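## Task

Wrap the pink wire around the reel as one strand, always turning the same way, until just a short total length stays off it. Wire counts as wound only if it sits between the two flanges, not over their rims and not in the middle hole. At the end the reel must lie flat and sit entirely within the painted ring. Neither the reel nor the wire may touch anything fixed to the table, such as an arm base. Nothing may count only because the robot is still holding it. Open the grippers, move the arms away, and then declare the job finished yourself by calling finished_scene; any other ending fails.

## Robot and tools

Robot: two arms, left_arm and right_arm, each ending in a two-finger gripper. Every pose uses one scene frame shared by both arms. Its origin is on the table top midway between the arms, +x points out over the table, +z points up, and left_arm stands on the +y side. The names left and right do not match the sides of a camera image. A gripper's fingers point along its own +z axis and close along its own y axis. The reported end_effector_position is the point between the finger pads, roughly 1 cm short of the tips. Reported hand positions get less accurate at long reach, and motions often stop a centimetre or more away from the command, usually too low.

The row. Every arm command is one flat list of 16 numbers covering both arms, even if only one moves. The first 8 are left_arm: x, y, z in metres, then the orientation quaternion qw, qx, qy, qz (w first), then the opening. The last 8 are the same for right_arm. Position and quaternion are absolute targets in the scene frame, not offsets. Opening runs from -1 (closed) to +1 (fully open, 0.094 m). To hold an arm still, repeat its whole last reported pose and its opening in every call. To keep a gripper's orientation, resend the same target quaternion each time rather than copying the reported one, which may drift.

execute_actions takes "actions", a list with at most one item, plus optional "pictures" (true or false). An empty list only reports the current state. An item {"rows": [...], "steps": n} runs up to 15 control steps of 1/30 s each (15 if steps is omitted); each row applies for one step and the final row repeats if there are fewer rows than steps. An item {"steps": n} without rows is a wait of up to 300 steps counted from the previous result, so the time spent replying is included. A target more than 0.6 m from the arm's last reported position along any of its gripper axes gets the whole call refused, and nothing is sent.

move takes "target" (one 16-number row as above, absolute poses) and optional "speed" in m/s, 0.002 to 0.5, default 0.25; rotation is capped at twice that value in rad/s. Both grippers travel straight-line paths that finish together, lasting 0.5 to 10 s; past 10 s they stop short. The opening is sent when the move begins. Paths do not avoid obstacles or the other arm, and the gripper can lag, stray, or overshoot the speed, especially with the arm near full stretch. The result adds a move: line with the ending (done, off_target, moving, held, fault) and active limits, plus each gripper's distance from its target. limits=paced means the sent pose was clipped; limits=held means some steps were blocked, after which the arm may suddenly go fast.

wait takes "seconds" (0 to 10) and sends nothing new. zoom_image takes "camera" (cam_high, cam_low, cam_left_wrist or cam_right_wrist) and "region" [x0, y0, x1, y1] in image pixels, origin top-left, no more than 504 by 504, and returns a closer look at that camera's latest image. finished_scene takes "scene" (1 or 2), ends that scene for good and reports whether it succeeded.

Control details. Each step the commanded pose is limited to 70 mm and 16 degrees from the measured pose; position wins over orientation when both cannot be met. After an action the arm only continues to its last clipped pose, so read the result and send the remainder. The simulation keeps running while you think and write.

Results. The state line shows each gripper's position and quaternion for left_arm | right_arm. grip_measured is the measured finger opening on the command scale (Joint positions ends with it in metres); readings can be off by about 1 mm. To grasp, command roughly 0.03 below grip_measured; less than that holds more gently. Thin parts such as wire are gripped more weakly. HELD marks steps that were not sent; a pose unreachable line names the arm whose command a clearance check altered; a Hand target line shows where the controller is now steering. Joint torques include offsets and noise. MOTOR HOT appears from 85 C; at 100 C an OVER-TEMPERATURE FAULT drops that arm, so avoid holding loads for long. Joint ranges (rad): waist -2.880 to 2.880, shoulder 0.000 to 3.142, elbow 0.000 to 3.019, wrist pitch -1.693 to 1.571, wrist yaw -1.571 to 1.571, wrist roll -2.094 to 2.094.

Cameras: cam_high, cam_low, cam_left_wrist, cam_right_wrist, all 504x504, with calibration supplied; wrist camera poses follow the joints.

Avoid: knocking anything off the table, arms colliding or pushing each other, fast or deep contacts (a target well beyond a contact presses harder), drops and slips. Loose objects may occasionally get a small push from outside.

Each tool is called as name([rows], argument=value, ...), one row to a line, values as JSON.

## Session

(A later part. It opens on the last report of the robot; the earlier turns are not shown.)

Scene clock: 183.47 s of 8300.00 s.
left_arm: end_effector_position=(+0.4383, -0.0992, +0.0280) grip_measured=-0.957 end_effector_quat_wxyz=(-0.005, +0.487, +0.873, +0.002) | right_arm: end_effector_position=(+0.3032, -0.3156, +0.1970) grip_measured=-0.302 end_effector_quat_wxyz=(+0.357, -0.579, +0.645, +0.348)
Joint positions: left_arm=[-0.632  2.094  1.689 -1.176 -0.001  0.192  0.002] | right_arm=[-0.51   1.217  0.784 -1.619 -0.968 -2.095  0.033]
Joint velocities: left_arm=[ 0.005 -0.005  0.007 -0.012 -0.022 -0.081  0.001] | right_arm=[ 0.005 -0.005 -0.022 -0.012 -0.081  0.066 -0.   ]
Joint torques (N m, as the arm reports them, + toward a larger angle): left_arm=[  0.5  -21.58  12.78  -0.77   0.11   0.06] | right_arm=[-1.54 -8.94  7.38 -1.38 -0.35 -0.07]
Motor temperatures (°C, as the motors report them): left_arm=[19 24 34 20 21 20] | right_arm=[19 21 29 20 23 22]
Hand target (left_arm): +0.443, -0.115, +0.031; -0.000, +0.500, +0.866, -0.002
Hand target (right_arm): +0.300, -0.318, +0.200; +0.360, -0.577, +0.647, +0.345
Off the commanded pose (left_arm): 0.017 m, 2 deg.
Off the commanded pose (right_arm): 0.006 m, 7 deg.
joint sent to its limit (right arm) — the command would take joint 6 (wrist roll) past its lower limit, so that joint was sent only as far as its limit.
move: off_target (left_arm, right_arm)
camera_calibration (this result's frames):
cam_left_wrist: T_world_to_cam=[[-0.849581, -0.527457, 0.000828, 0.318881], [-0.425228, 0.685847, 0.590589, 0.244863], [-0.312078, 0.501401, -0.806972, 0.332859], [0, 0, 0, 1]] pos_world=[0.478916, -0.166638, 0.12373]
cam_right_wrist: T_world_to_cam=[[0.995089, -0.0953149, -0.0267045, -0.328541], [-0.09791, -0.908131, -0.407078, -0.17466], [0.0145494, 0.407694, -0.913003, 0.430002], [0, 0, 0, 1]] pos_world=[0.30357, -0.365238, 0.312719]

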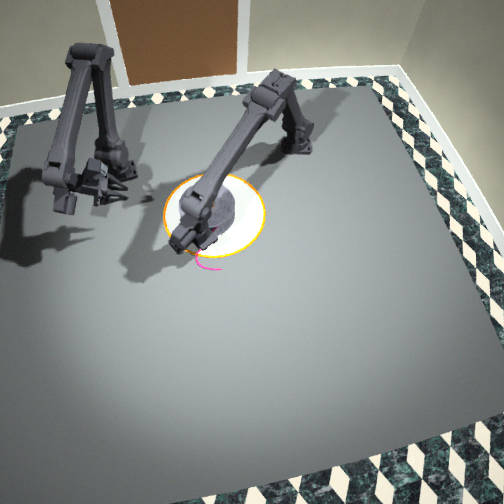

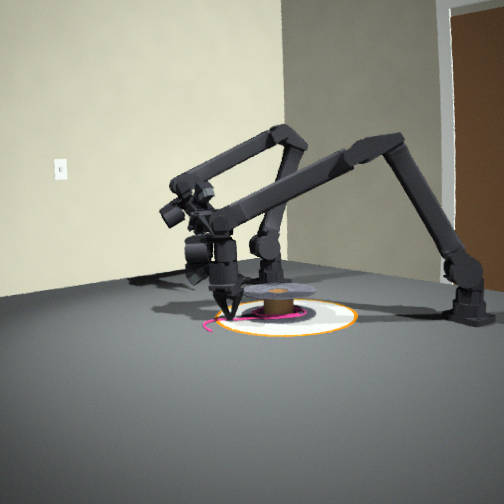

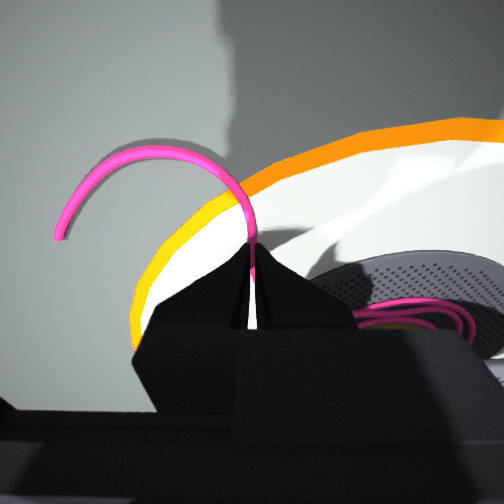

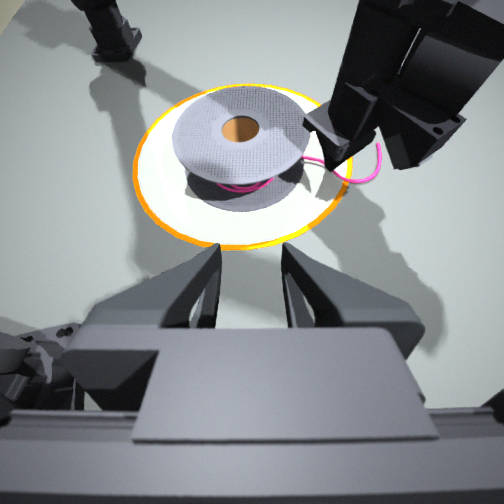

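move(target=[0.44,-0.14,0.025,0,0.766,0.643,0,-1, 0.30,-0.32,0.2,0.38,-0.596,0.596,0.38,-0.3], speed=0.12)

move(target=[0.44,-0.13,0.2,0,0.766,0.643,0,-0.6, 0.30,-0.32,0.2,0.38,-0.596,0.596,0.38,-0.3], speed=0.15)

move(target=[0.302,-0.066,0.15,0,0,1,0,-0.9, 0.30,-0.32,0.2,0.38,-0.596,0.596,0.38,-0.3], speed=0.3)

Scene clock: 194.10 s of 8300.00 s.
left_arm: end_effector_position=(+0.4372, -0.1238, +0.0257) grip_measured=-0.957 end_effector_quat_wxyz=(-0.003, +0.755, +0.655, +0.000) | right_arm: end_effector_position=(+0.3032, -0.3160, +0.1970) grip_measured=-0.302 end_effector_quat_wxyz=(+0.357, -0.578, +0.646, +0.348)
Joint positions: left_arm=[-0.659  2.138  1.757 -1.195 -0.001  0.858  0.002] | right_arm=[-0.512  1.217  0.784 -1.619 -0.967 -2.095  0.033]
Joint velocities: left_arm=[-0.005 -0.005 -0.022 -0.012 -0.051  0.066 -0.001] | right_arm=[-0.015 -0.005 -0.012 -0.012 -0.022  0.007 -0.   ]
Joint torques (N m, as the arm reports them, + toward a larger angle): left_arm=[  0.26 -22.07  12.7   -0.77   0.07   0.05] | right_arm=[-1.53 -8.79  7.64 -1.41 -0.35 -0.07]
Motor temperatures (°C, as the motors report them): left_arm=[19 25 36 20 21 20] | right_arm=[19 21 29 20 23 22]
Hand target (left_arm): +0.439, -0.140, +0.025; +0.001, +0.766, +0.643, -0.000
Hand target (right_arm): +0.300, -0.319, +0.200; +0.360, -0.576, +0.648, +0.345
Off the commanded pose (left_arm): 0.016 m, 2 deg.
Off the commanded pose (right_arm): 0.006 m, 8 deg.
joint sent to its limit (right arm) — the command would take joint 6 (wrist roll) past its lower limit, so that joint was sent only as far as its limit.
After step 90, 4.23 s passed at rest.
move: off_target (left_arm, right_arm)
camera_calibration (this result's frames):
cam_left_wrist: T_world_to_cam=[[-0.990448, 0.137853, 0.0029516, 0.448853], [0.113512, 0.803036, 0.58502, 0.0417446], [0.0782764, 0.579768, -0.811013, 0.182102], [0, 0, 0, 1]] pos_world=[0.425573, -0.200975, 0.121941]
cam_right_wrist: T_world_to_cam=[[0.994956, -0.0966657, -0.026798, -0.328989], [-0.0991858, -0.908125, -0.40678, -0.174726], [0.0149857, 0.407387, -0.913133, 0.429925], [0, 0, 0, 1]] pos_world=[0.303556, -0.365621, 0.312687]

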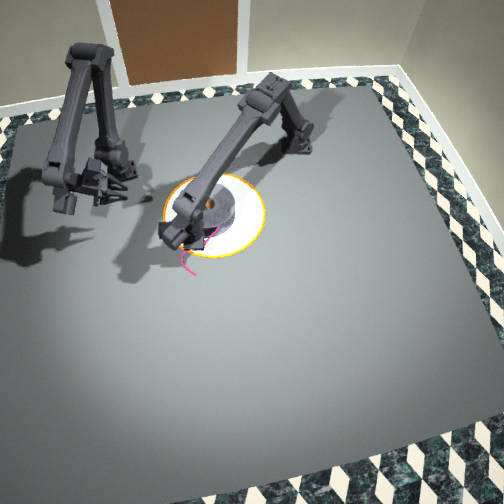

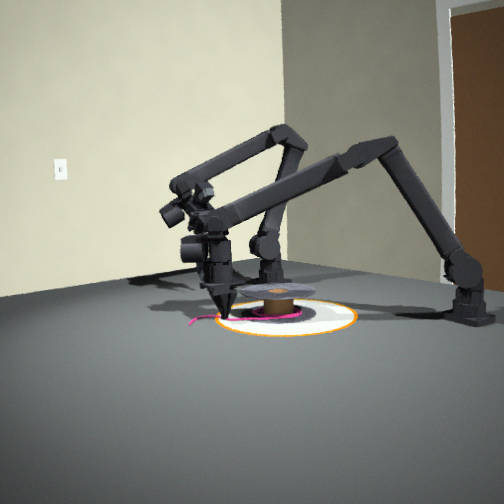

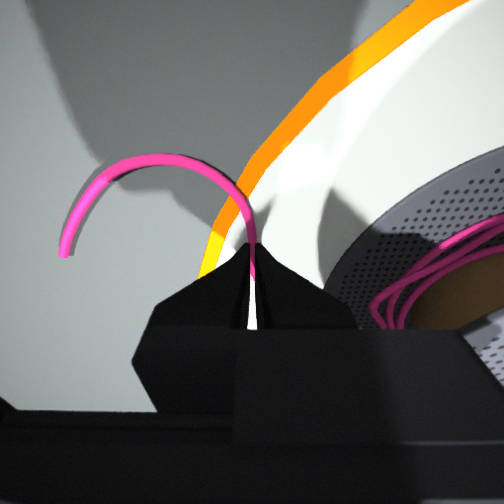

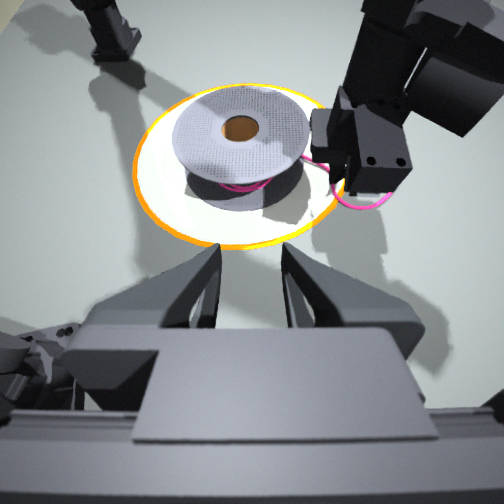

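Scene clock: 195.70 s of 8300.00 s.
left_arm: end_effector_position=(+0.4330, -0.1190, +0.1791) grip_measured=-0.603 end_effector_quat_wxyz=(-0.019, +0.760, +0.650, +0.000) | right_arm: end_effector_position=(+0.3032, -0.3161, +0.1970) grip_measured=-0.302 end_effector_quat_wxyz=(+0.357, -0.578, +0.646, +0.348)
Joint positions: left_arm=[-0.659  2.05   2.023 -1.581 -0.001  0.872  0.019] | right_arm=[-0.512  1.217  0.784 -1.619 -0.967 -2.095  0.033]
Joint velocities: left_arm=[-0.015  0.005  0.007 -0.007 -0.037 -0.007 -0.   ] | right_arm=[-0.015 -0.005  0.002  0.012  0.051 -0.007 -0.002]
Joint torques (N m, as the arm reports them, + toward a larger angle): left_arm=[  1.16 -24.91  13.36  -0.89   0.03   0.05] | right_arm=[-1.53 -8.8   7.64 -1.41 -0.35 -0.07]
Motor temperatures (°C, as the motors report them): left_arm=[19 25 36 20 21 20] | right_arm=[19 21 29 20 23 22]
Hand target (left_arm): +0.437, -0.127, +0.200; +0.000, +0.766, +0.643, +0.000
Hand target (right_arm): +0.300, -0.319, +0.200; +0.360, -0.576, +0.648, +0.345
Off the commanded pose (left_arm): 0.025 m, 2 deg.
Off the commanded pose (right_arm): 0.006 m, 8 deg.
joint sent to its limit (right arm) — the command would take joint 6 (wrist roll) past its lower limit, so that joint was sent only as far as its limit.
move: off_target (left_arm, right_arm)
camera_calibration (this result's frames):
cam_left_wrist: T_world_to_cam=[[-0.988083, 0.15145, 0.0274739, 0.439811], [0.137358, 0.787043, 0.601412, -0.0665538], [0.0694607, 0.598019, -0.798466, 0.307832], [0, 0, 0, 1]] pos_world=[0.42233, -0.198318, 0.273737]
cam_right_wrist: T_world_to_cam=[[0.994919, -0.0970453, -0.026798, -0.329126], [-0.0995322, -0.908088, -0.40678, -0.174697], [0.0151411, 0.407381, -0.913133, 0.429916], [0, 0, 0, 1]] pos_world=[0.303556, -0.36572, 0.312687]

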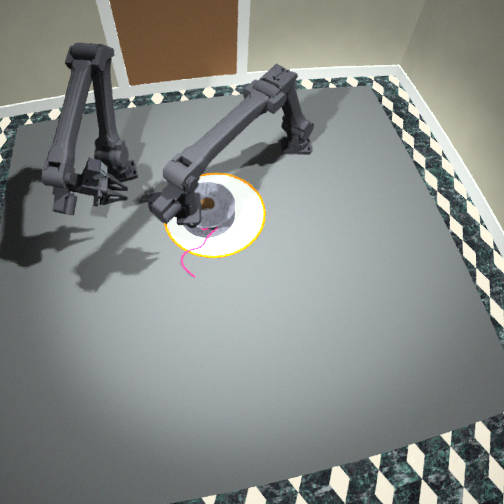

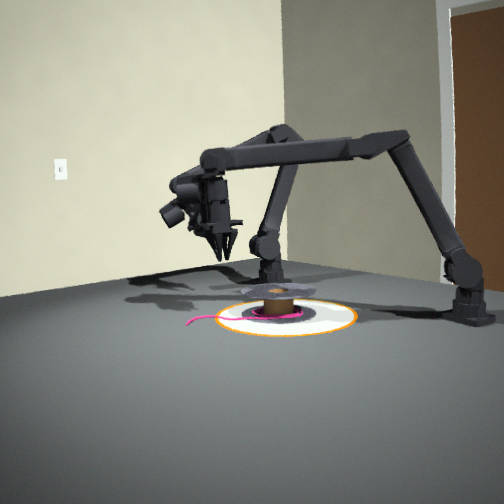

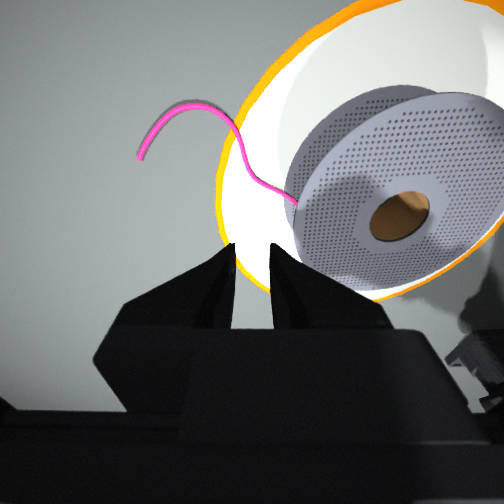

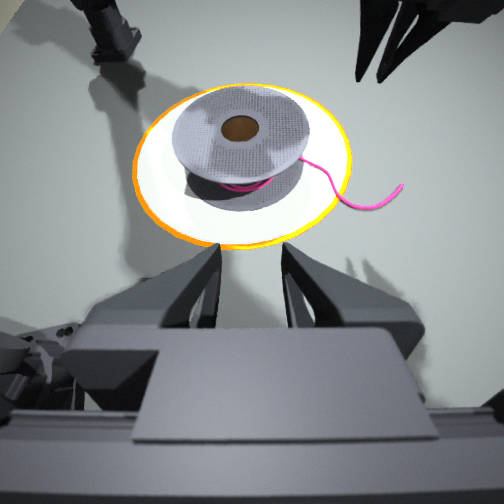

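Scene clock: 199.20 s of 8300.00 s.
left_arm: end_effector_position=(+0.3071, -0.0644, +0.1475) grip_measured=-0.897 end_effector_quat_wxyz=(-0.008, +0.004, +1.000, +0.005) | right_arm: end_effector_position=(+0.3032, -0.3161, +0.1969) grip_measured=-0.302 end_effector_quat_wxyz=(+0.357, -0.578, +0.646, +0.348)
Joint positions: left_arm=[-0.773  1.72   1.451 -1.319  0.007 -0.96   0.005] | right_arm=[-0.512  1.217  0.784 -1.619 -0.967 -2.095  0.033]
Joint velocities: left_arm=[-0.015  0.005  0.002 -0.012  0.007 -0.11  -0.   ] | right_arm=[-0.005 -0.024  0.002 -0.002  0.022 -0.066 -0.   ]
Joint torques (N m, as the arm reports them, + toward a larger angle): left_arm=[  0.46 -19.61   7.48   0.72  -0.27  -0.27] | right_arm=[-1.53 -8.78  7.66 -1.41 -0.35 -0.07]
Motor temperatures (°C, as the motors report them): left_arm=[19 26 35 20 21 20] | right_arm=[19 21 29 20 23 22]
Hand target (left_arm): +0.303, -0.067, +0.149; -0.002, +0.000, +1.000, -0.000
Hand target (right_arm): +0.300, -0.319, +0.200; +0.359, -0.576, +0.648, +0.345
Off the commanded pose (left_arm): 0.006 m, 1 deg.
Off the commanded pose (right_arm): 0.006 m, 8 deg.
joint sent to its limit (right arm) — the command would take joint 6 (wrist roll) past its lower limit, so that joint was sent only as far as its limit.
move: off_target (right_arm)
camera_calibration (this result's frames):
cam_left_wrist: T_world_to_cam=[[-0.00430581, -0.999931, -0.0109362, -0.062627], [-0.803892, -0.00304331, 0.594767, 0.165971], [-0.594759, 0.0113525, -0.803824, 0.425655], [0, 0, 0, 1]] pos_world=[0.386316, -0.0669499, 0.242753]
cam_right_wrist: T_world_to_cam=[[0.994933, -0.0968778, -0.0268916, -0.329026], [-0.0994224, -0.908233, -0.406483, -0.174881], [0.0149553, 0.407097, -0.913263, 0.429875], [0, 0, 0, 1]] pos_world=[0.303543, -0.365709, 0.312655]

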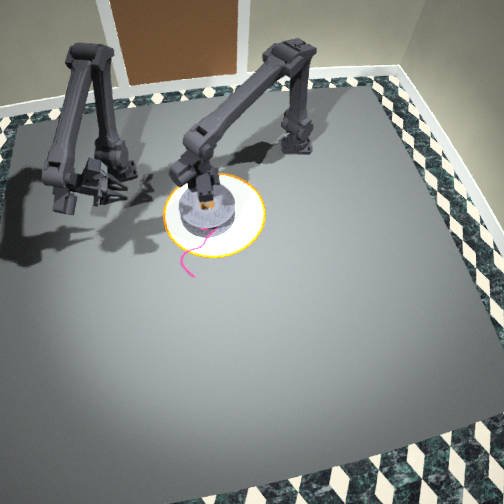

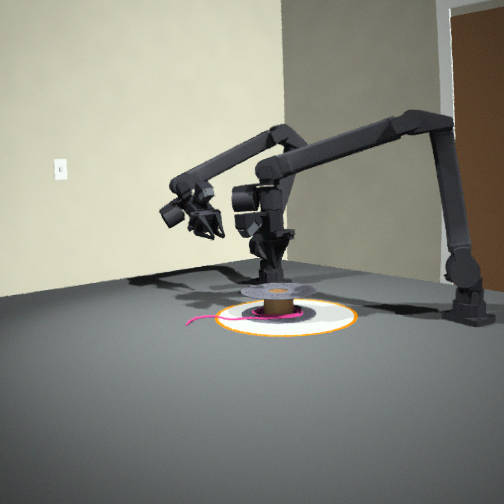

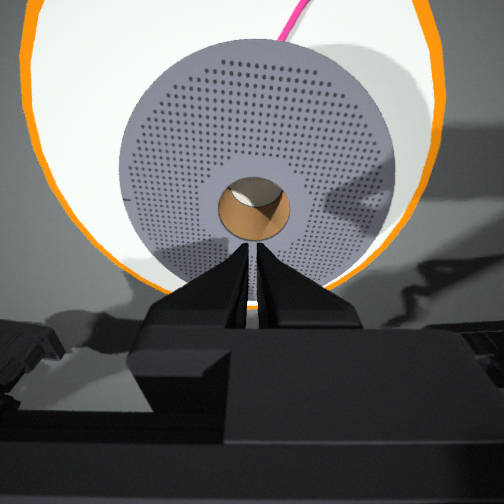

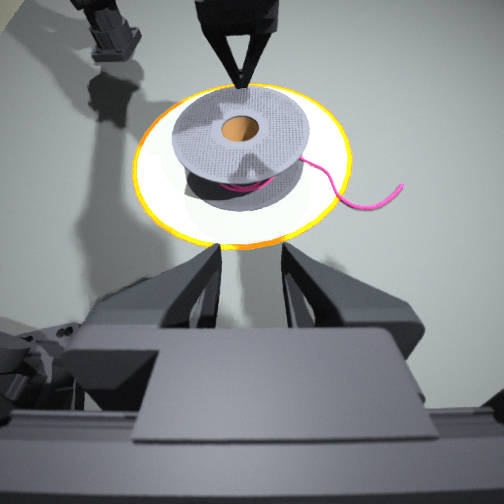

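move(target=[0.3,-0.066,0.064,0,-0.259,0.966,0,-0.9, 0.545,-0.15,0.12,0,-0.342,0.94,0,-0.2], speed=0.2)

Scene clock: 208.00 s of 8300.00 s.
left_arm: end_effector_position=(+0.3065, -0.0655, +0.0779) grip_measured=-0.897 end_effector_quat_wxyz=(+0.000, -0.257, +0.966, -0.008) | right_arm: end_effector_position=(+0.5318, -0.1644, +0.1103) grip_measured=-0.202 end_effector_quat_wxyz=(-0.018, -0.347, +0.938, +0.004)
Joint positions: left_arm=[-0.776  1.765  1.318 -1.108  0.005 -1.49   0.005] | right_arm=[ 0.255  1.803  1.464 -1.267 -0.01  -0.32   0.037]
Joint velocities: left_arm=[ 0.005 -0.005  0.002 -0.002 -0.007 -0.11   0.   ] | right_arm=[ 0.005  0.005  0.002  0.002 -0.007  0.037 -0.001]
Joint torques (N m, as the arm reports them, + toward a larger angle): left_arm=[  0.38 -16.47   6.98   0.76  -0.29  -0.29] | right_arm=[  0.91 -17.56  13.77  -0.46   0.11   0.12]
Motor temperatures (°C, as the motors report them): left_arm=[19 25 34 20 21 20] | right_arm=[19 21 30 20 23 22]
Hand target (left_arm): +0.301, -0.067, +0.064; -0.000, -0.259, +0.966, -0.000
Hand target (right_arm): +0.545, -0.153, +0.120; -0.006, -0.346, +0.938, +0.003
Off the commanded pose (left_arm): 0.015 m, 1 deg.
Off the commanded pose (right_arm): 0.022 m, 2 deg.
After step 90, 2.13 s passed at rest.
move: off_target (left_arm, right_arm)
camera_calibration (this result's frames):
cam_left_wrist: T_world_to_cam=[[0.499015, -0.866459, 0.0152452, -0.212069], [-0.707554, -0.397214, 0.584456, 0.152341], [-0.500352, -0.302439, -0.811282, 0.320472], [0, 0, 0, 1]] pos_world=[0.373964, -0.0263141, 0.174189]
cam_right_wrist: T_world_to_cam=[[0.654038, -0.756401, -0.00960099, -0.473172], [-0.595995, -0.523073, 0.60925, 0.165731], [-0.465859, -0.39275, -0.79292, 0.396532], [0, 0, 0, 1]] pos_world=[0.592975, -0.11548, 0.208904]

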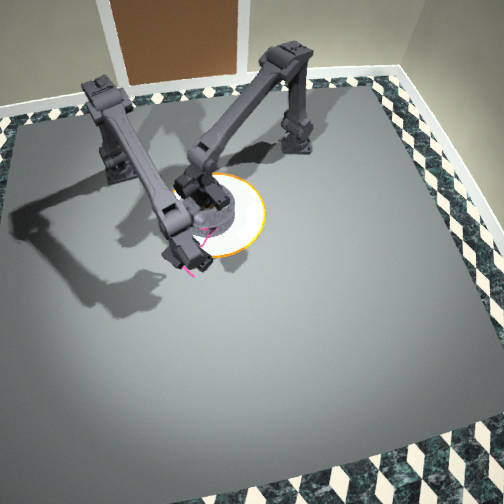

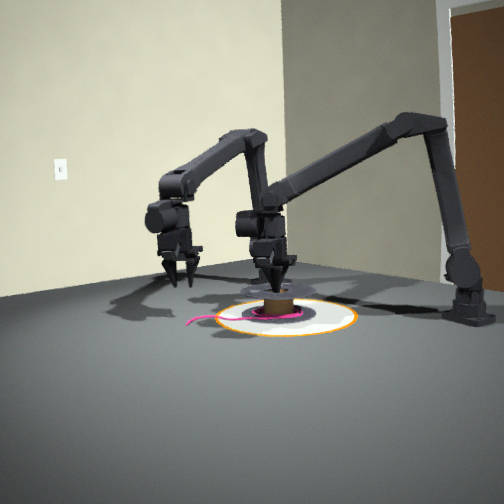

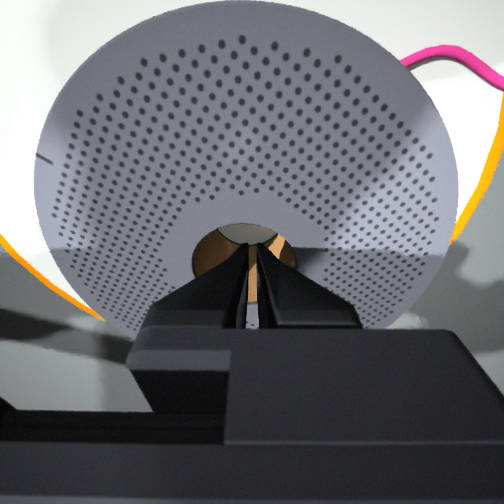

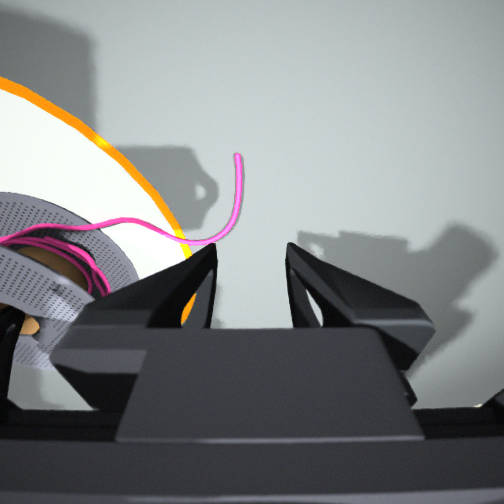

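move(target=[0.298,-0.066,0.058,0,-0.259,0.966,0,-0.9, 0.522,-0.150,0.008,0,-0.342,0.94,0,-0.2], speed=0.1)

Scene clock: 211.53 s of 8300.00 s.
left_arm: end_effector_position=(+0.3038, -0.0649, +0.0729) grip_measured=-0.897 end_effector_quat_wxyz=(+0.001, -0.257, +0.966, -0.009) | right_arm: end_effector_position=(+0.5275, -0.1552, +0.0199) grip_measured=-0.202 end_effector_quat_wxyz=(+0.006, -0.340, +0.940, +0.002)
Joint positions: left_arm=[-0.78   1.765  1.303 -1.092  0.004 -1.495  0.005] | right_arm=[ 0.277  1.878  1.311 -0.991 -0.002 -0.284  0.037]
Joint velocities: left_arm=[-0.005 -0.015 -0.012  0.002 -0.081  0.007 -0.   ] | right_arm=[-0.015 -0.015  0.012  0.007  0.022 -0.066  0.001]
Joint torques (N m, as the arm reports them, + toward a larger angle): left_arm=[  0.32 -16.23   6.86   0.76  -0.28  -0.27] | right_arm=[  1.22 -17.57   7.33   0.63   0.12   0.15]
Motor temperatures (°C, as the motors report them): left_arm=[19 25 34 20 21 20] | right_arm=[19 22 31 20 22 22]
Hand target (left_arm): +0.298, -0.066, +0.058; -0.000, -0.259, +0.966, +0.000
Hand target (right_arm): +0.522, -0.150, +0.008; -0.000, -0.342, +0.940, -0.000
Off the commanded pose (left_arm): 0.016 m, 1 deg.
Off the commanded pose (right_arm): 0.014 m, 1 deg.
move: off_target (left_arm, right_arm)
camera_calibration (this result's frames):
cam_left_wrist: T_world_to_cam=[[0.499993, -0.865868, 0.0167224, -0.210446], [-0.707737, -0.3974, 0.584107, 0.153654], [-0.499114, -0.303885, -0.811504, 0.314827], [0, 0, 0, 1]] pos_world=[0.371103, -0.0254851, 0.169252]
cam_right_wrist: T_world_to_cam=[[0.643293, -0.765519, 0.0124765, -0.460473], [-0.631259, -0.521107, 0.574421, 0.242683], [-0.433229, -0.377397, -0.818465, 0.312112], [0, 0, 0, 1]] pos_world=[0.58463, -0.108247, 0.121795]

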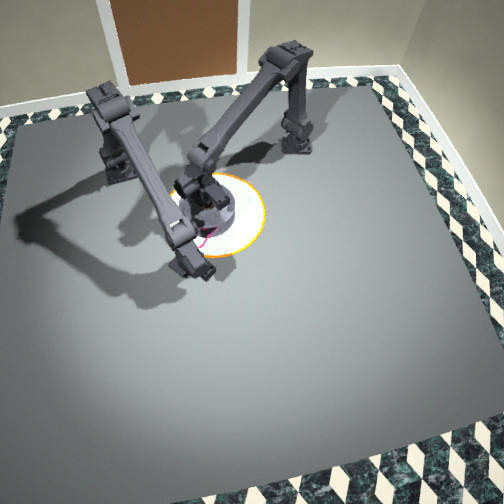

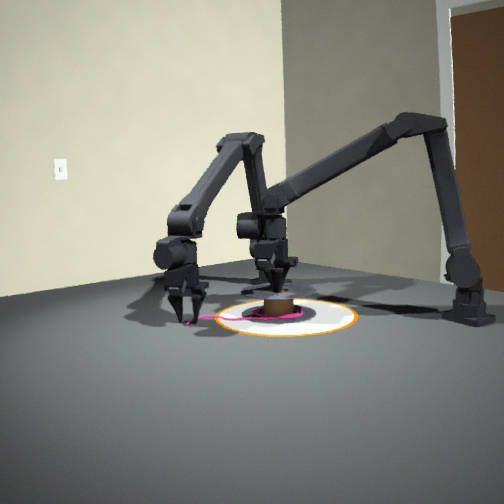

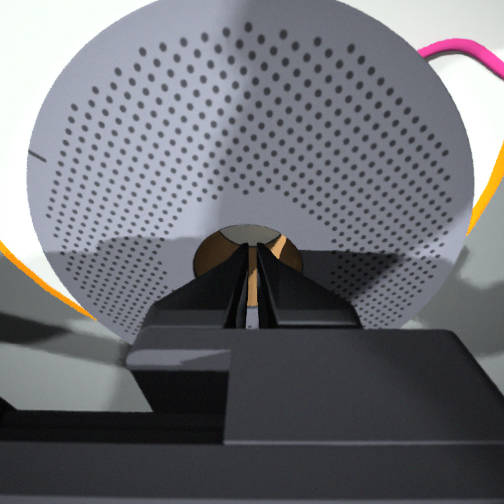

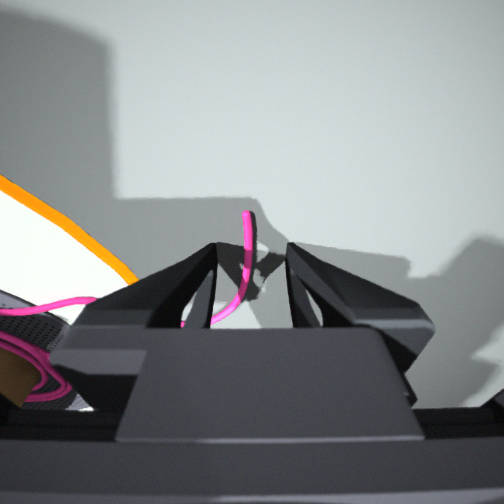

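move(target=[0.3,-0.066,0.062,0,-0.259,0.966,0,-0.18, 0.522,-0.150,0.004,0,-0.342,0.94,0,-0.2], speed=0.05)

move(target=[0.3,-0.066,0.062,0,-0.259,0.966,0,-0.18, 0.522,-0.150,0.004,0,-0.342,0.94,0,-1])

Scene clock: 214.37 s of 8300.00 s.
left_arm: end_effector_position=(+0.3038, -0.0648, +0.0729) grip_measured=-0.189 end_effector_quat_wxyz=(+0.001, -0.257, +0.966, -0.009) | right_arm: end_effector_position=(+0.5296, -0.1543, +0.0199) grip_measured=-0.202 end_effector_quat_wxyz=(+0.011, -0.340, +0.940, +0.002)
Joint positions: left_arm=[-0.78   1.765  1.303 -1.092  0.004 -1.496  0.038] | right_arm=[ 0.277  1.878  1.311 -0.982 -0.002 -0.283  0.037]
Joint velocities: left_arm=[-0.024 -0.005 -0.002  0.007  0.022  0.022 -0.   ] | right_arm=[-0.015 -0.005 -0.002 -0.022  0.037  0.037 -0.   ]
Joint torques (N m, as the arm reports them, + toward a larger angle): left_arm=[  0.66 -16.48   7.58   0.29  -0.3   -0.24] | right_arm=[  1.19 -17.4    6.76   0.66   0.11   0.16]
Motor temperatures (°C, as the motors report them): left_arm=[19 25 34 20 21 20] | right_arm=[19 22 30 20 22 22]
Hand target (left_arm): +0.300, -0.066, +0.062; +0.000, -0.259, +0.966, -0.000
Hand target (right_arm): +0.522, -0.150, +0.004; -0.000, -0.342, +0.940, -0.000
Off the commanded pose (left_arm): 0.012 m, 1 deg.
Off the commanded pose (right_arm): 0.018 m, 1 deg.
move: off_target (left_arm, right_arm)
camera_calibration (this result's frames):
cam_left_wrist: T_world_to_cam=[[0.500327, -0.865682, 0.0163409, -0.210414], [-0.707457, -0.397853, 0.584138, 0.153532], [-0.499177, -0.303821, -0.81149, 0.314845], [0, 0, 0, 1]] pos_world=[0.371056, -0.025412, 0.169248]
cam_right_wrist: T_world_to_cam=[[0.642588, -0.766062, 0.0151653, -0.460903], [-0.636642, -0.522805, 0.566888, 0.247246], [-0.426343, -0.37393, -0.823655, 0.310419], [0, 0, 0, 1]] pos_world=[0.585922, -0.107744, 0.122507]

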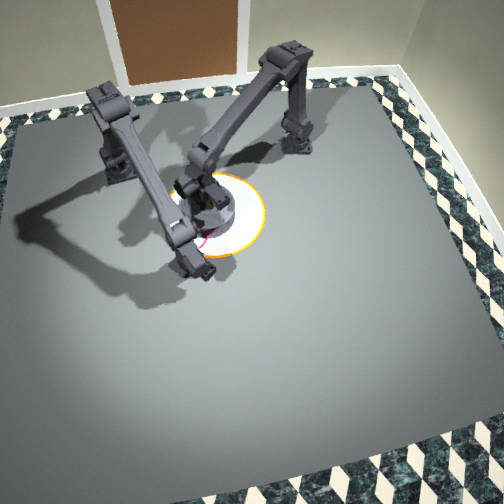

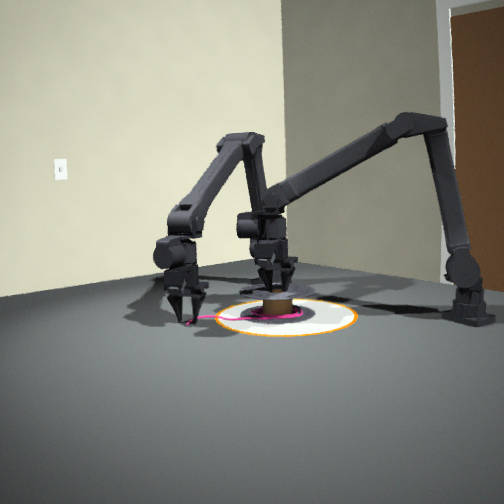

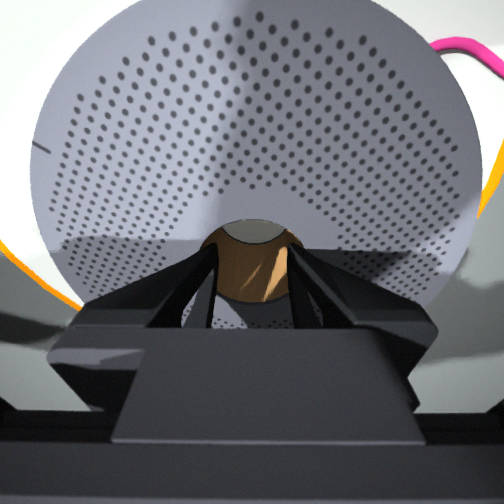

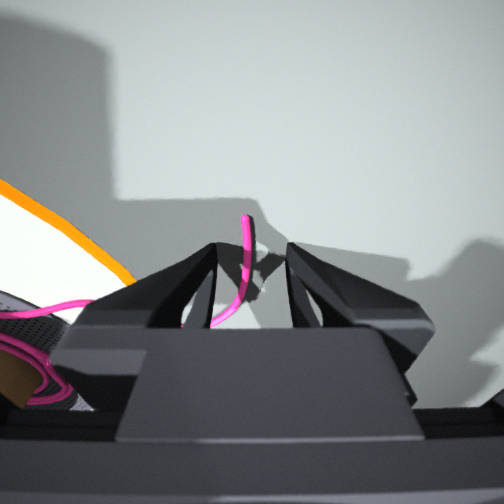

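Scene clock: 215.07 s of 8300.00 s.
left_arm: end_effector_position=(+0.3038, -0.0648, +0.0729) grip_measured=-0.189 end_effector_quat_wxyz=(+0.001, -0.257, +0.966, -0.009) | right_arm: end_effector_position=(+0.5303, -0.1541, +0.0213) grip_measured=-0.996 end_effector_quat_wxyz=(+0.013, -0.340, +0.940, +0.002)
Joint positions: left_arm=[-0.78   1.765  1.303 -1.092  0.004 -1.496  0.038] | right_arm=[ 0.277  1.875  1.311 -0.98  -0.002 -0.283  0.   ]
Joint velocities: left_arm=[-0.015 -0.005 -0.007 -0.002 -0.066  0.007  0.   ] | right_arm=[-0.005 -0.005 -0.002 -0.012 -0.022  0.007 -0.001]
Joint torques (N m, as the arm reports them, + toward a larger angle): left_arm=[  0.69 -16.52   7.58   0.28  -0.3   -0.24] | right_arm=[  1.39 -17.19   6.76   0.57   0.1    0.16]
Motor temperatures (°C, as the motors report them): left_arm=[19 25 34 20 21 20] | right_arm=[19 22 30 20 22 22]
Hand target (left_arm): +0.300, -0.066, +0.062; +0.000, -0.259, +0.966, +0.000
Hand target (right_arm): +0.522, -0.150, +0.004; -0.000, -0.342, +0.940, -0.000
Off the commanded pose (left_arm): 0.012 m, 1 deg.
Off the commanded pose (right_arm): 0.020 m, 2 deg.
move: off_target (left_arm, right_arm)
camera_calibration (this result's frames):
cam_left_wrist: T_world_to_cam=[[0.500327, -0.865682, 0.0163409, -0.210414], [-0.707457, -0.397853, 0.584138, 0.153532], [-0.499177, -0.303821, -0.81149, 0.314845], [0, 0, 0, 1]] pos_world=[0.371056, -0.025412, 0.169248]
cam_right_wrist: T_world_to_cam=[[0.642225, -0.766334, 0.0167082, -0.461058], [-0.639104, -0.523311, 0.563642, 0.248286], [-0.423194, -0.372663, -0.825851, 0.310463], [0, 0, 0, 1]] pos_world=[0.586169, -0.107696, 0.124155]

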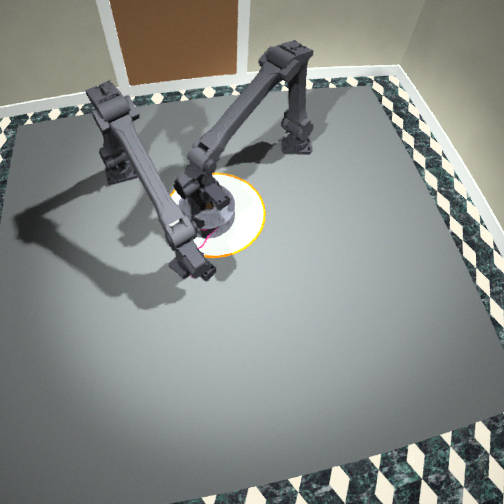

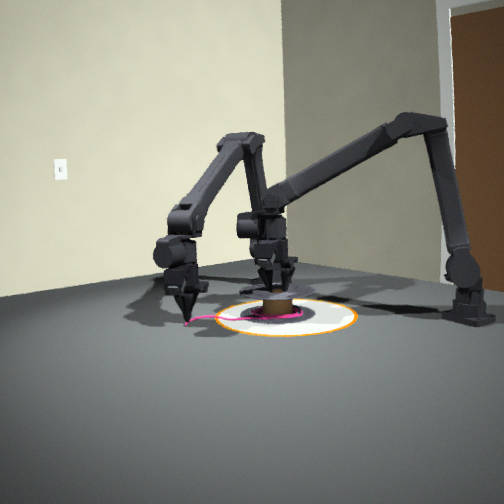

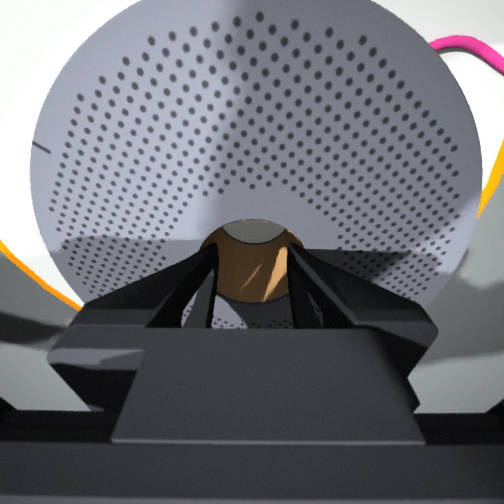

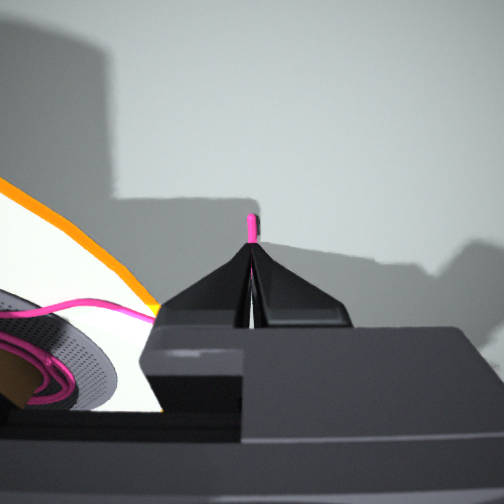

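Too high; lower.

move(target=[0.3,-0.066,0.062,0,-0.259,0.966,0,-0.18, 0.522,-0.156,-0.004,0,-0.342,0.94,0,-0.4], speed=0.04)

move(target=[0.3,-0.066,0.062,0,-0.259,0.966,0,-0.18, 0.522,-0.156,-0.004,0,-0.342,0.94,0,-1])

Scene clock: 217.70 s of 8300.00 s.
left_arm: end_effector_position=(+0.3038, -0.0648, +0.0729) grip_measured=-0.189 end_effector_quat_wxyz=(+0.001, -0.257, +0.966, -0.009) | right_arm: end_effector_position=(+0.5281, -0.1550, +0.0169) grip_measured=-0.402 end_effector_quat_wxyz=(+0.014, -0.340, +0.940, +0.002)
Joint positions: left_arm=[-0.78   1.765  1.303 -1.092  0.004 -1.496  0.038] | right_arm=[ 0.277  1.875  1.297 -0.965 -0.002 -0.283  0.028]
Joint velocities: left_arm=[-0.005 -0.015 -0.017  0.007 -0.037  0.051 -0.001] | right_arm=[-0.024 -0.015  0.002  0.002 -0.022  0.007  0.   ]
Joint torques (N m, as the arm reports them, + toward a larger angle): left_arm=[  0.66 -16.47   7.58   0.29  -0.3   -0.24] | right_arm=[  0.27 -16.44   6.56   0.82   0.09   0.05]
Motor temperatures (°C, as the motors report them): left_arm=[19 25 33 20 21 20] | right_arm=[19 22 30 20 22 22]
Hand target (left_arm): +0.300, -0.066, +0.062; +0.000, -0.259, +0.966, +0.000
Hand target (right_arm): +0.522, -0.156, -0.003; -0.000, -0.342, +0.940, +0.000
Off the commanded pose (left_arm): 0.012 m, 1 deg.
Off the commanded pose (right_arm): 0.022 m, 2 deg.
move: off_target (left_arm, right_arm)
camera_calibration (this result's frames):
cam_left_wrist: T_world_to_cam=[[0.500327, -0.865682, 0.0163409, -0.210414], [-0.707457, -0.397853, 0.584138, 0.153532], [-0.499177, -0.303821, -0.81149, 0.314845], [0, 0, 0, 1]] pos_world=[0.371056, -0.025412, 0.169248]
cam_right_wrist: T_world_to_cam=[[0.642195, -0.766347, 0.0172468, -0.460311], [-0.640088, -0.52374, 0.562124, 0.249362], [-0.421749, -0.372033, -0.826873, 0.30491], [0, 0, 0, 1]] pos_world=[0.583819, -0.10872, 0.119888]

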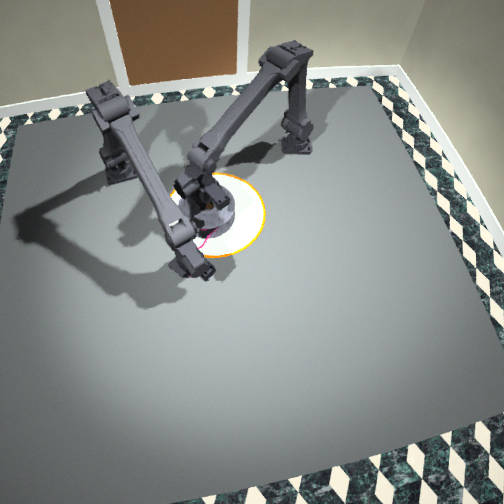

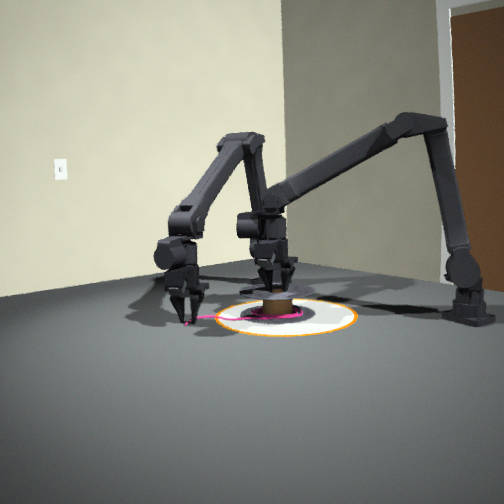

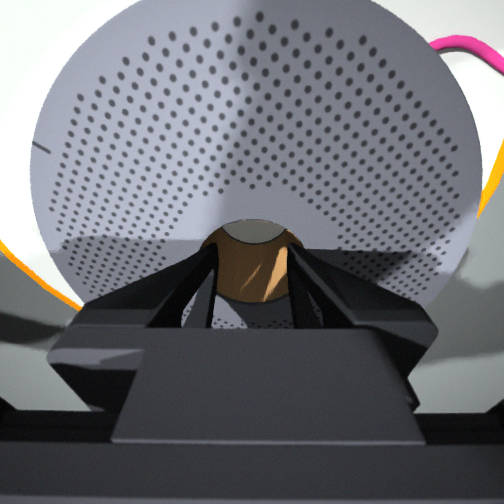

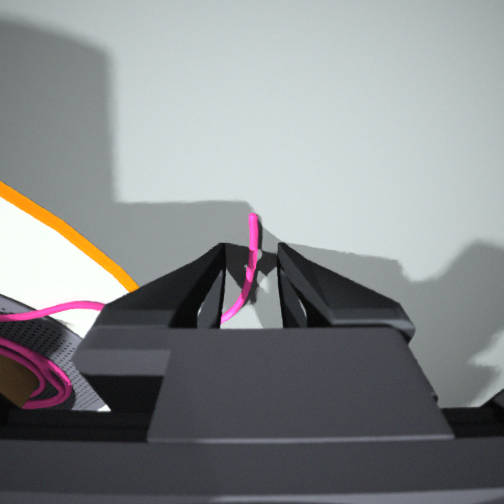

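Scene clock: 218.40 s of 8300.00 s.
left_arm: end_effector_position=(+0.3038, -0.0648, +0.0729) grip_measured=-0.189 end_effector_quat_wxyz=(+0.001, -0.257, +0.966, -0.009) | right_arm: end_effector_position=(+0.5283, -0.1550, +0.0169) grip_measured=-0.969 end_effector_quat_wxyz=(+0.014, -0.340, +0.940, +0.002)
Joint positions: left_arm=[-0.78   1.765  1.303 -1.092  0.004 -1.496  0.038] | right_arm=[ 0.277  1.875  1.297 -0.964 -0.002 -0.283  0.001]
Joint velocities: left_arm=[-0.005 -0.005 -0.002 -0.012 -0.007  0.037 -0.001] | right_arm=[ 0.015  0.005  0.002  0.017 -0.051 -0.037 -0.   ]
Joint torques (N m, as the arm reports them, + toward a larger angle): left_arm=[  0.67 -16.46   7.58   0.3   -0.29  -0.24] | right_arm=[  0.25 -16.62   6.55   0.79   0.09   0.04]
Motor temperatures (°C, as the motors report them): left_arm=[19 25 33 20 21 20] | right_arm=[19 22 30 20 22 22]
Hand target (left_arm): +0.300, -0.066, +0.062; +0.000, -0.259, +0.966, +0.000
Hand target (right_arm): +0.522, -0.156, -0.003; -0.000, -0.342, +0.940, +0.000
Off the commanded pose (left_arm): 0.012 m, 1 deg.
Off the commanded pose (right_arm): 0.022 m, 2 deg.
move: off_target (left_arm, right_arm)
camera_calibration (this result's frames):
cam_left_wrist: T_world_to_cam=[[0.500327, -0.865682, 0.0163409, -0.210414], [-0.707457, -0.397853, 0.584138, 0.153532], [-0.499177, -0.303821, -0.81149, 0.314845], [0, 0, 0, 1]] pos_world=[0.371056, -0.025412, 0.169248]
cam_right_wrist: T_world_to_cam=[[0.642183, -0.766352, 0.0174622, -0.460362], [-0.640481, -0.523911, 0.561517, 0.2497], [-0.421171, -0.371781, -0.827281, 0.304755], [0, 0, 0, 1]] pos_world=[0.583918, -0.108677, 0.119946]

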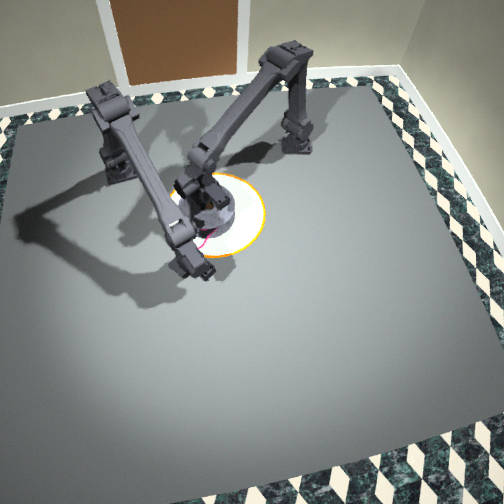

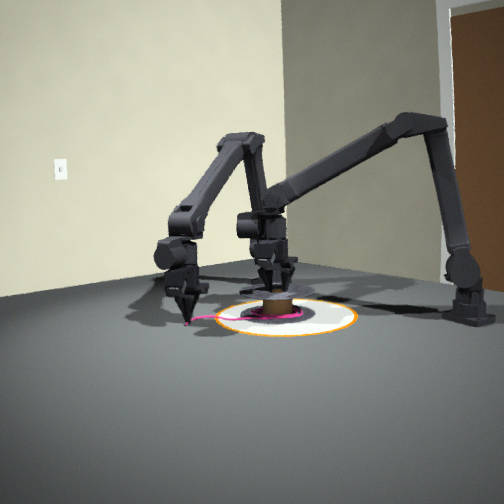

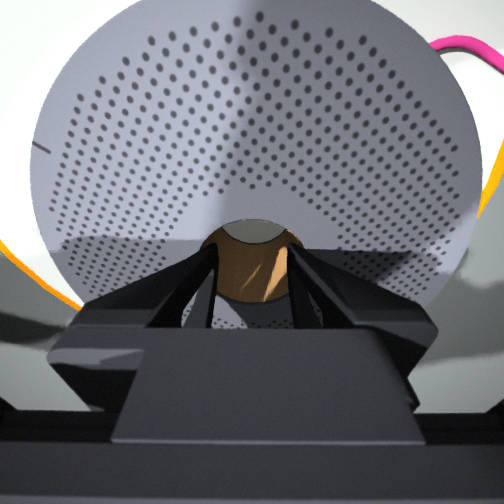

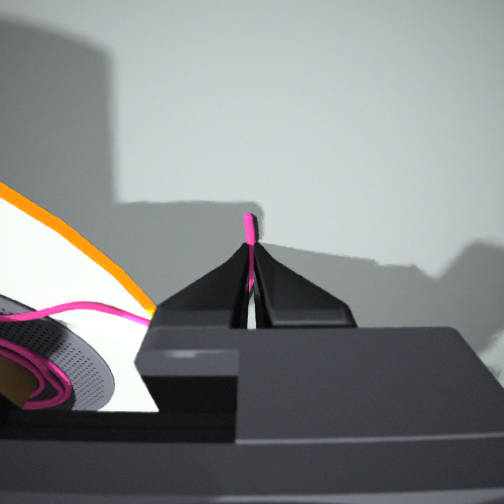

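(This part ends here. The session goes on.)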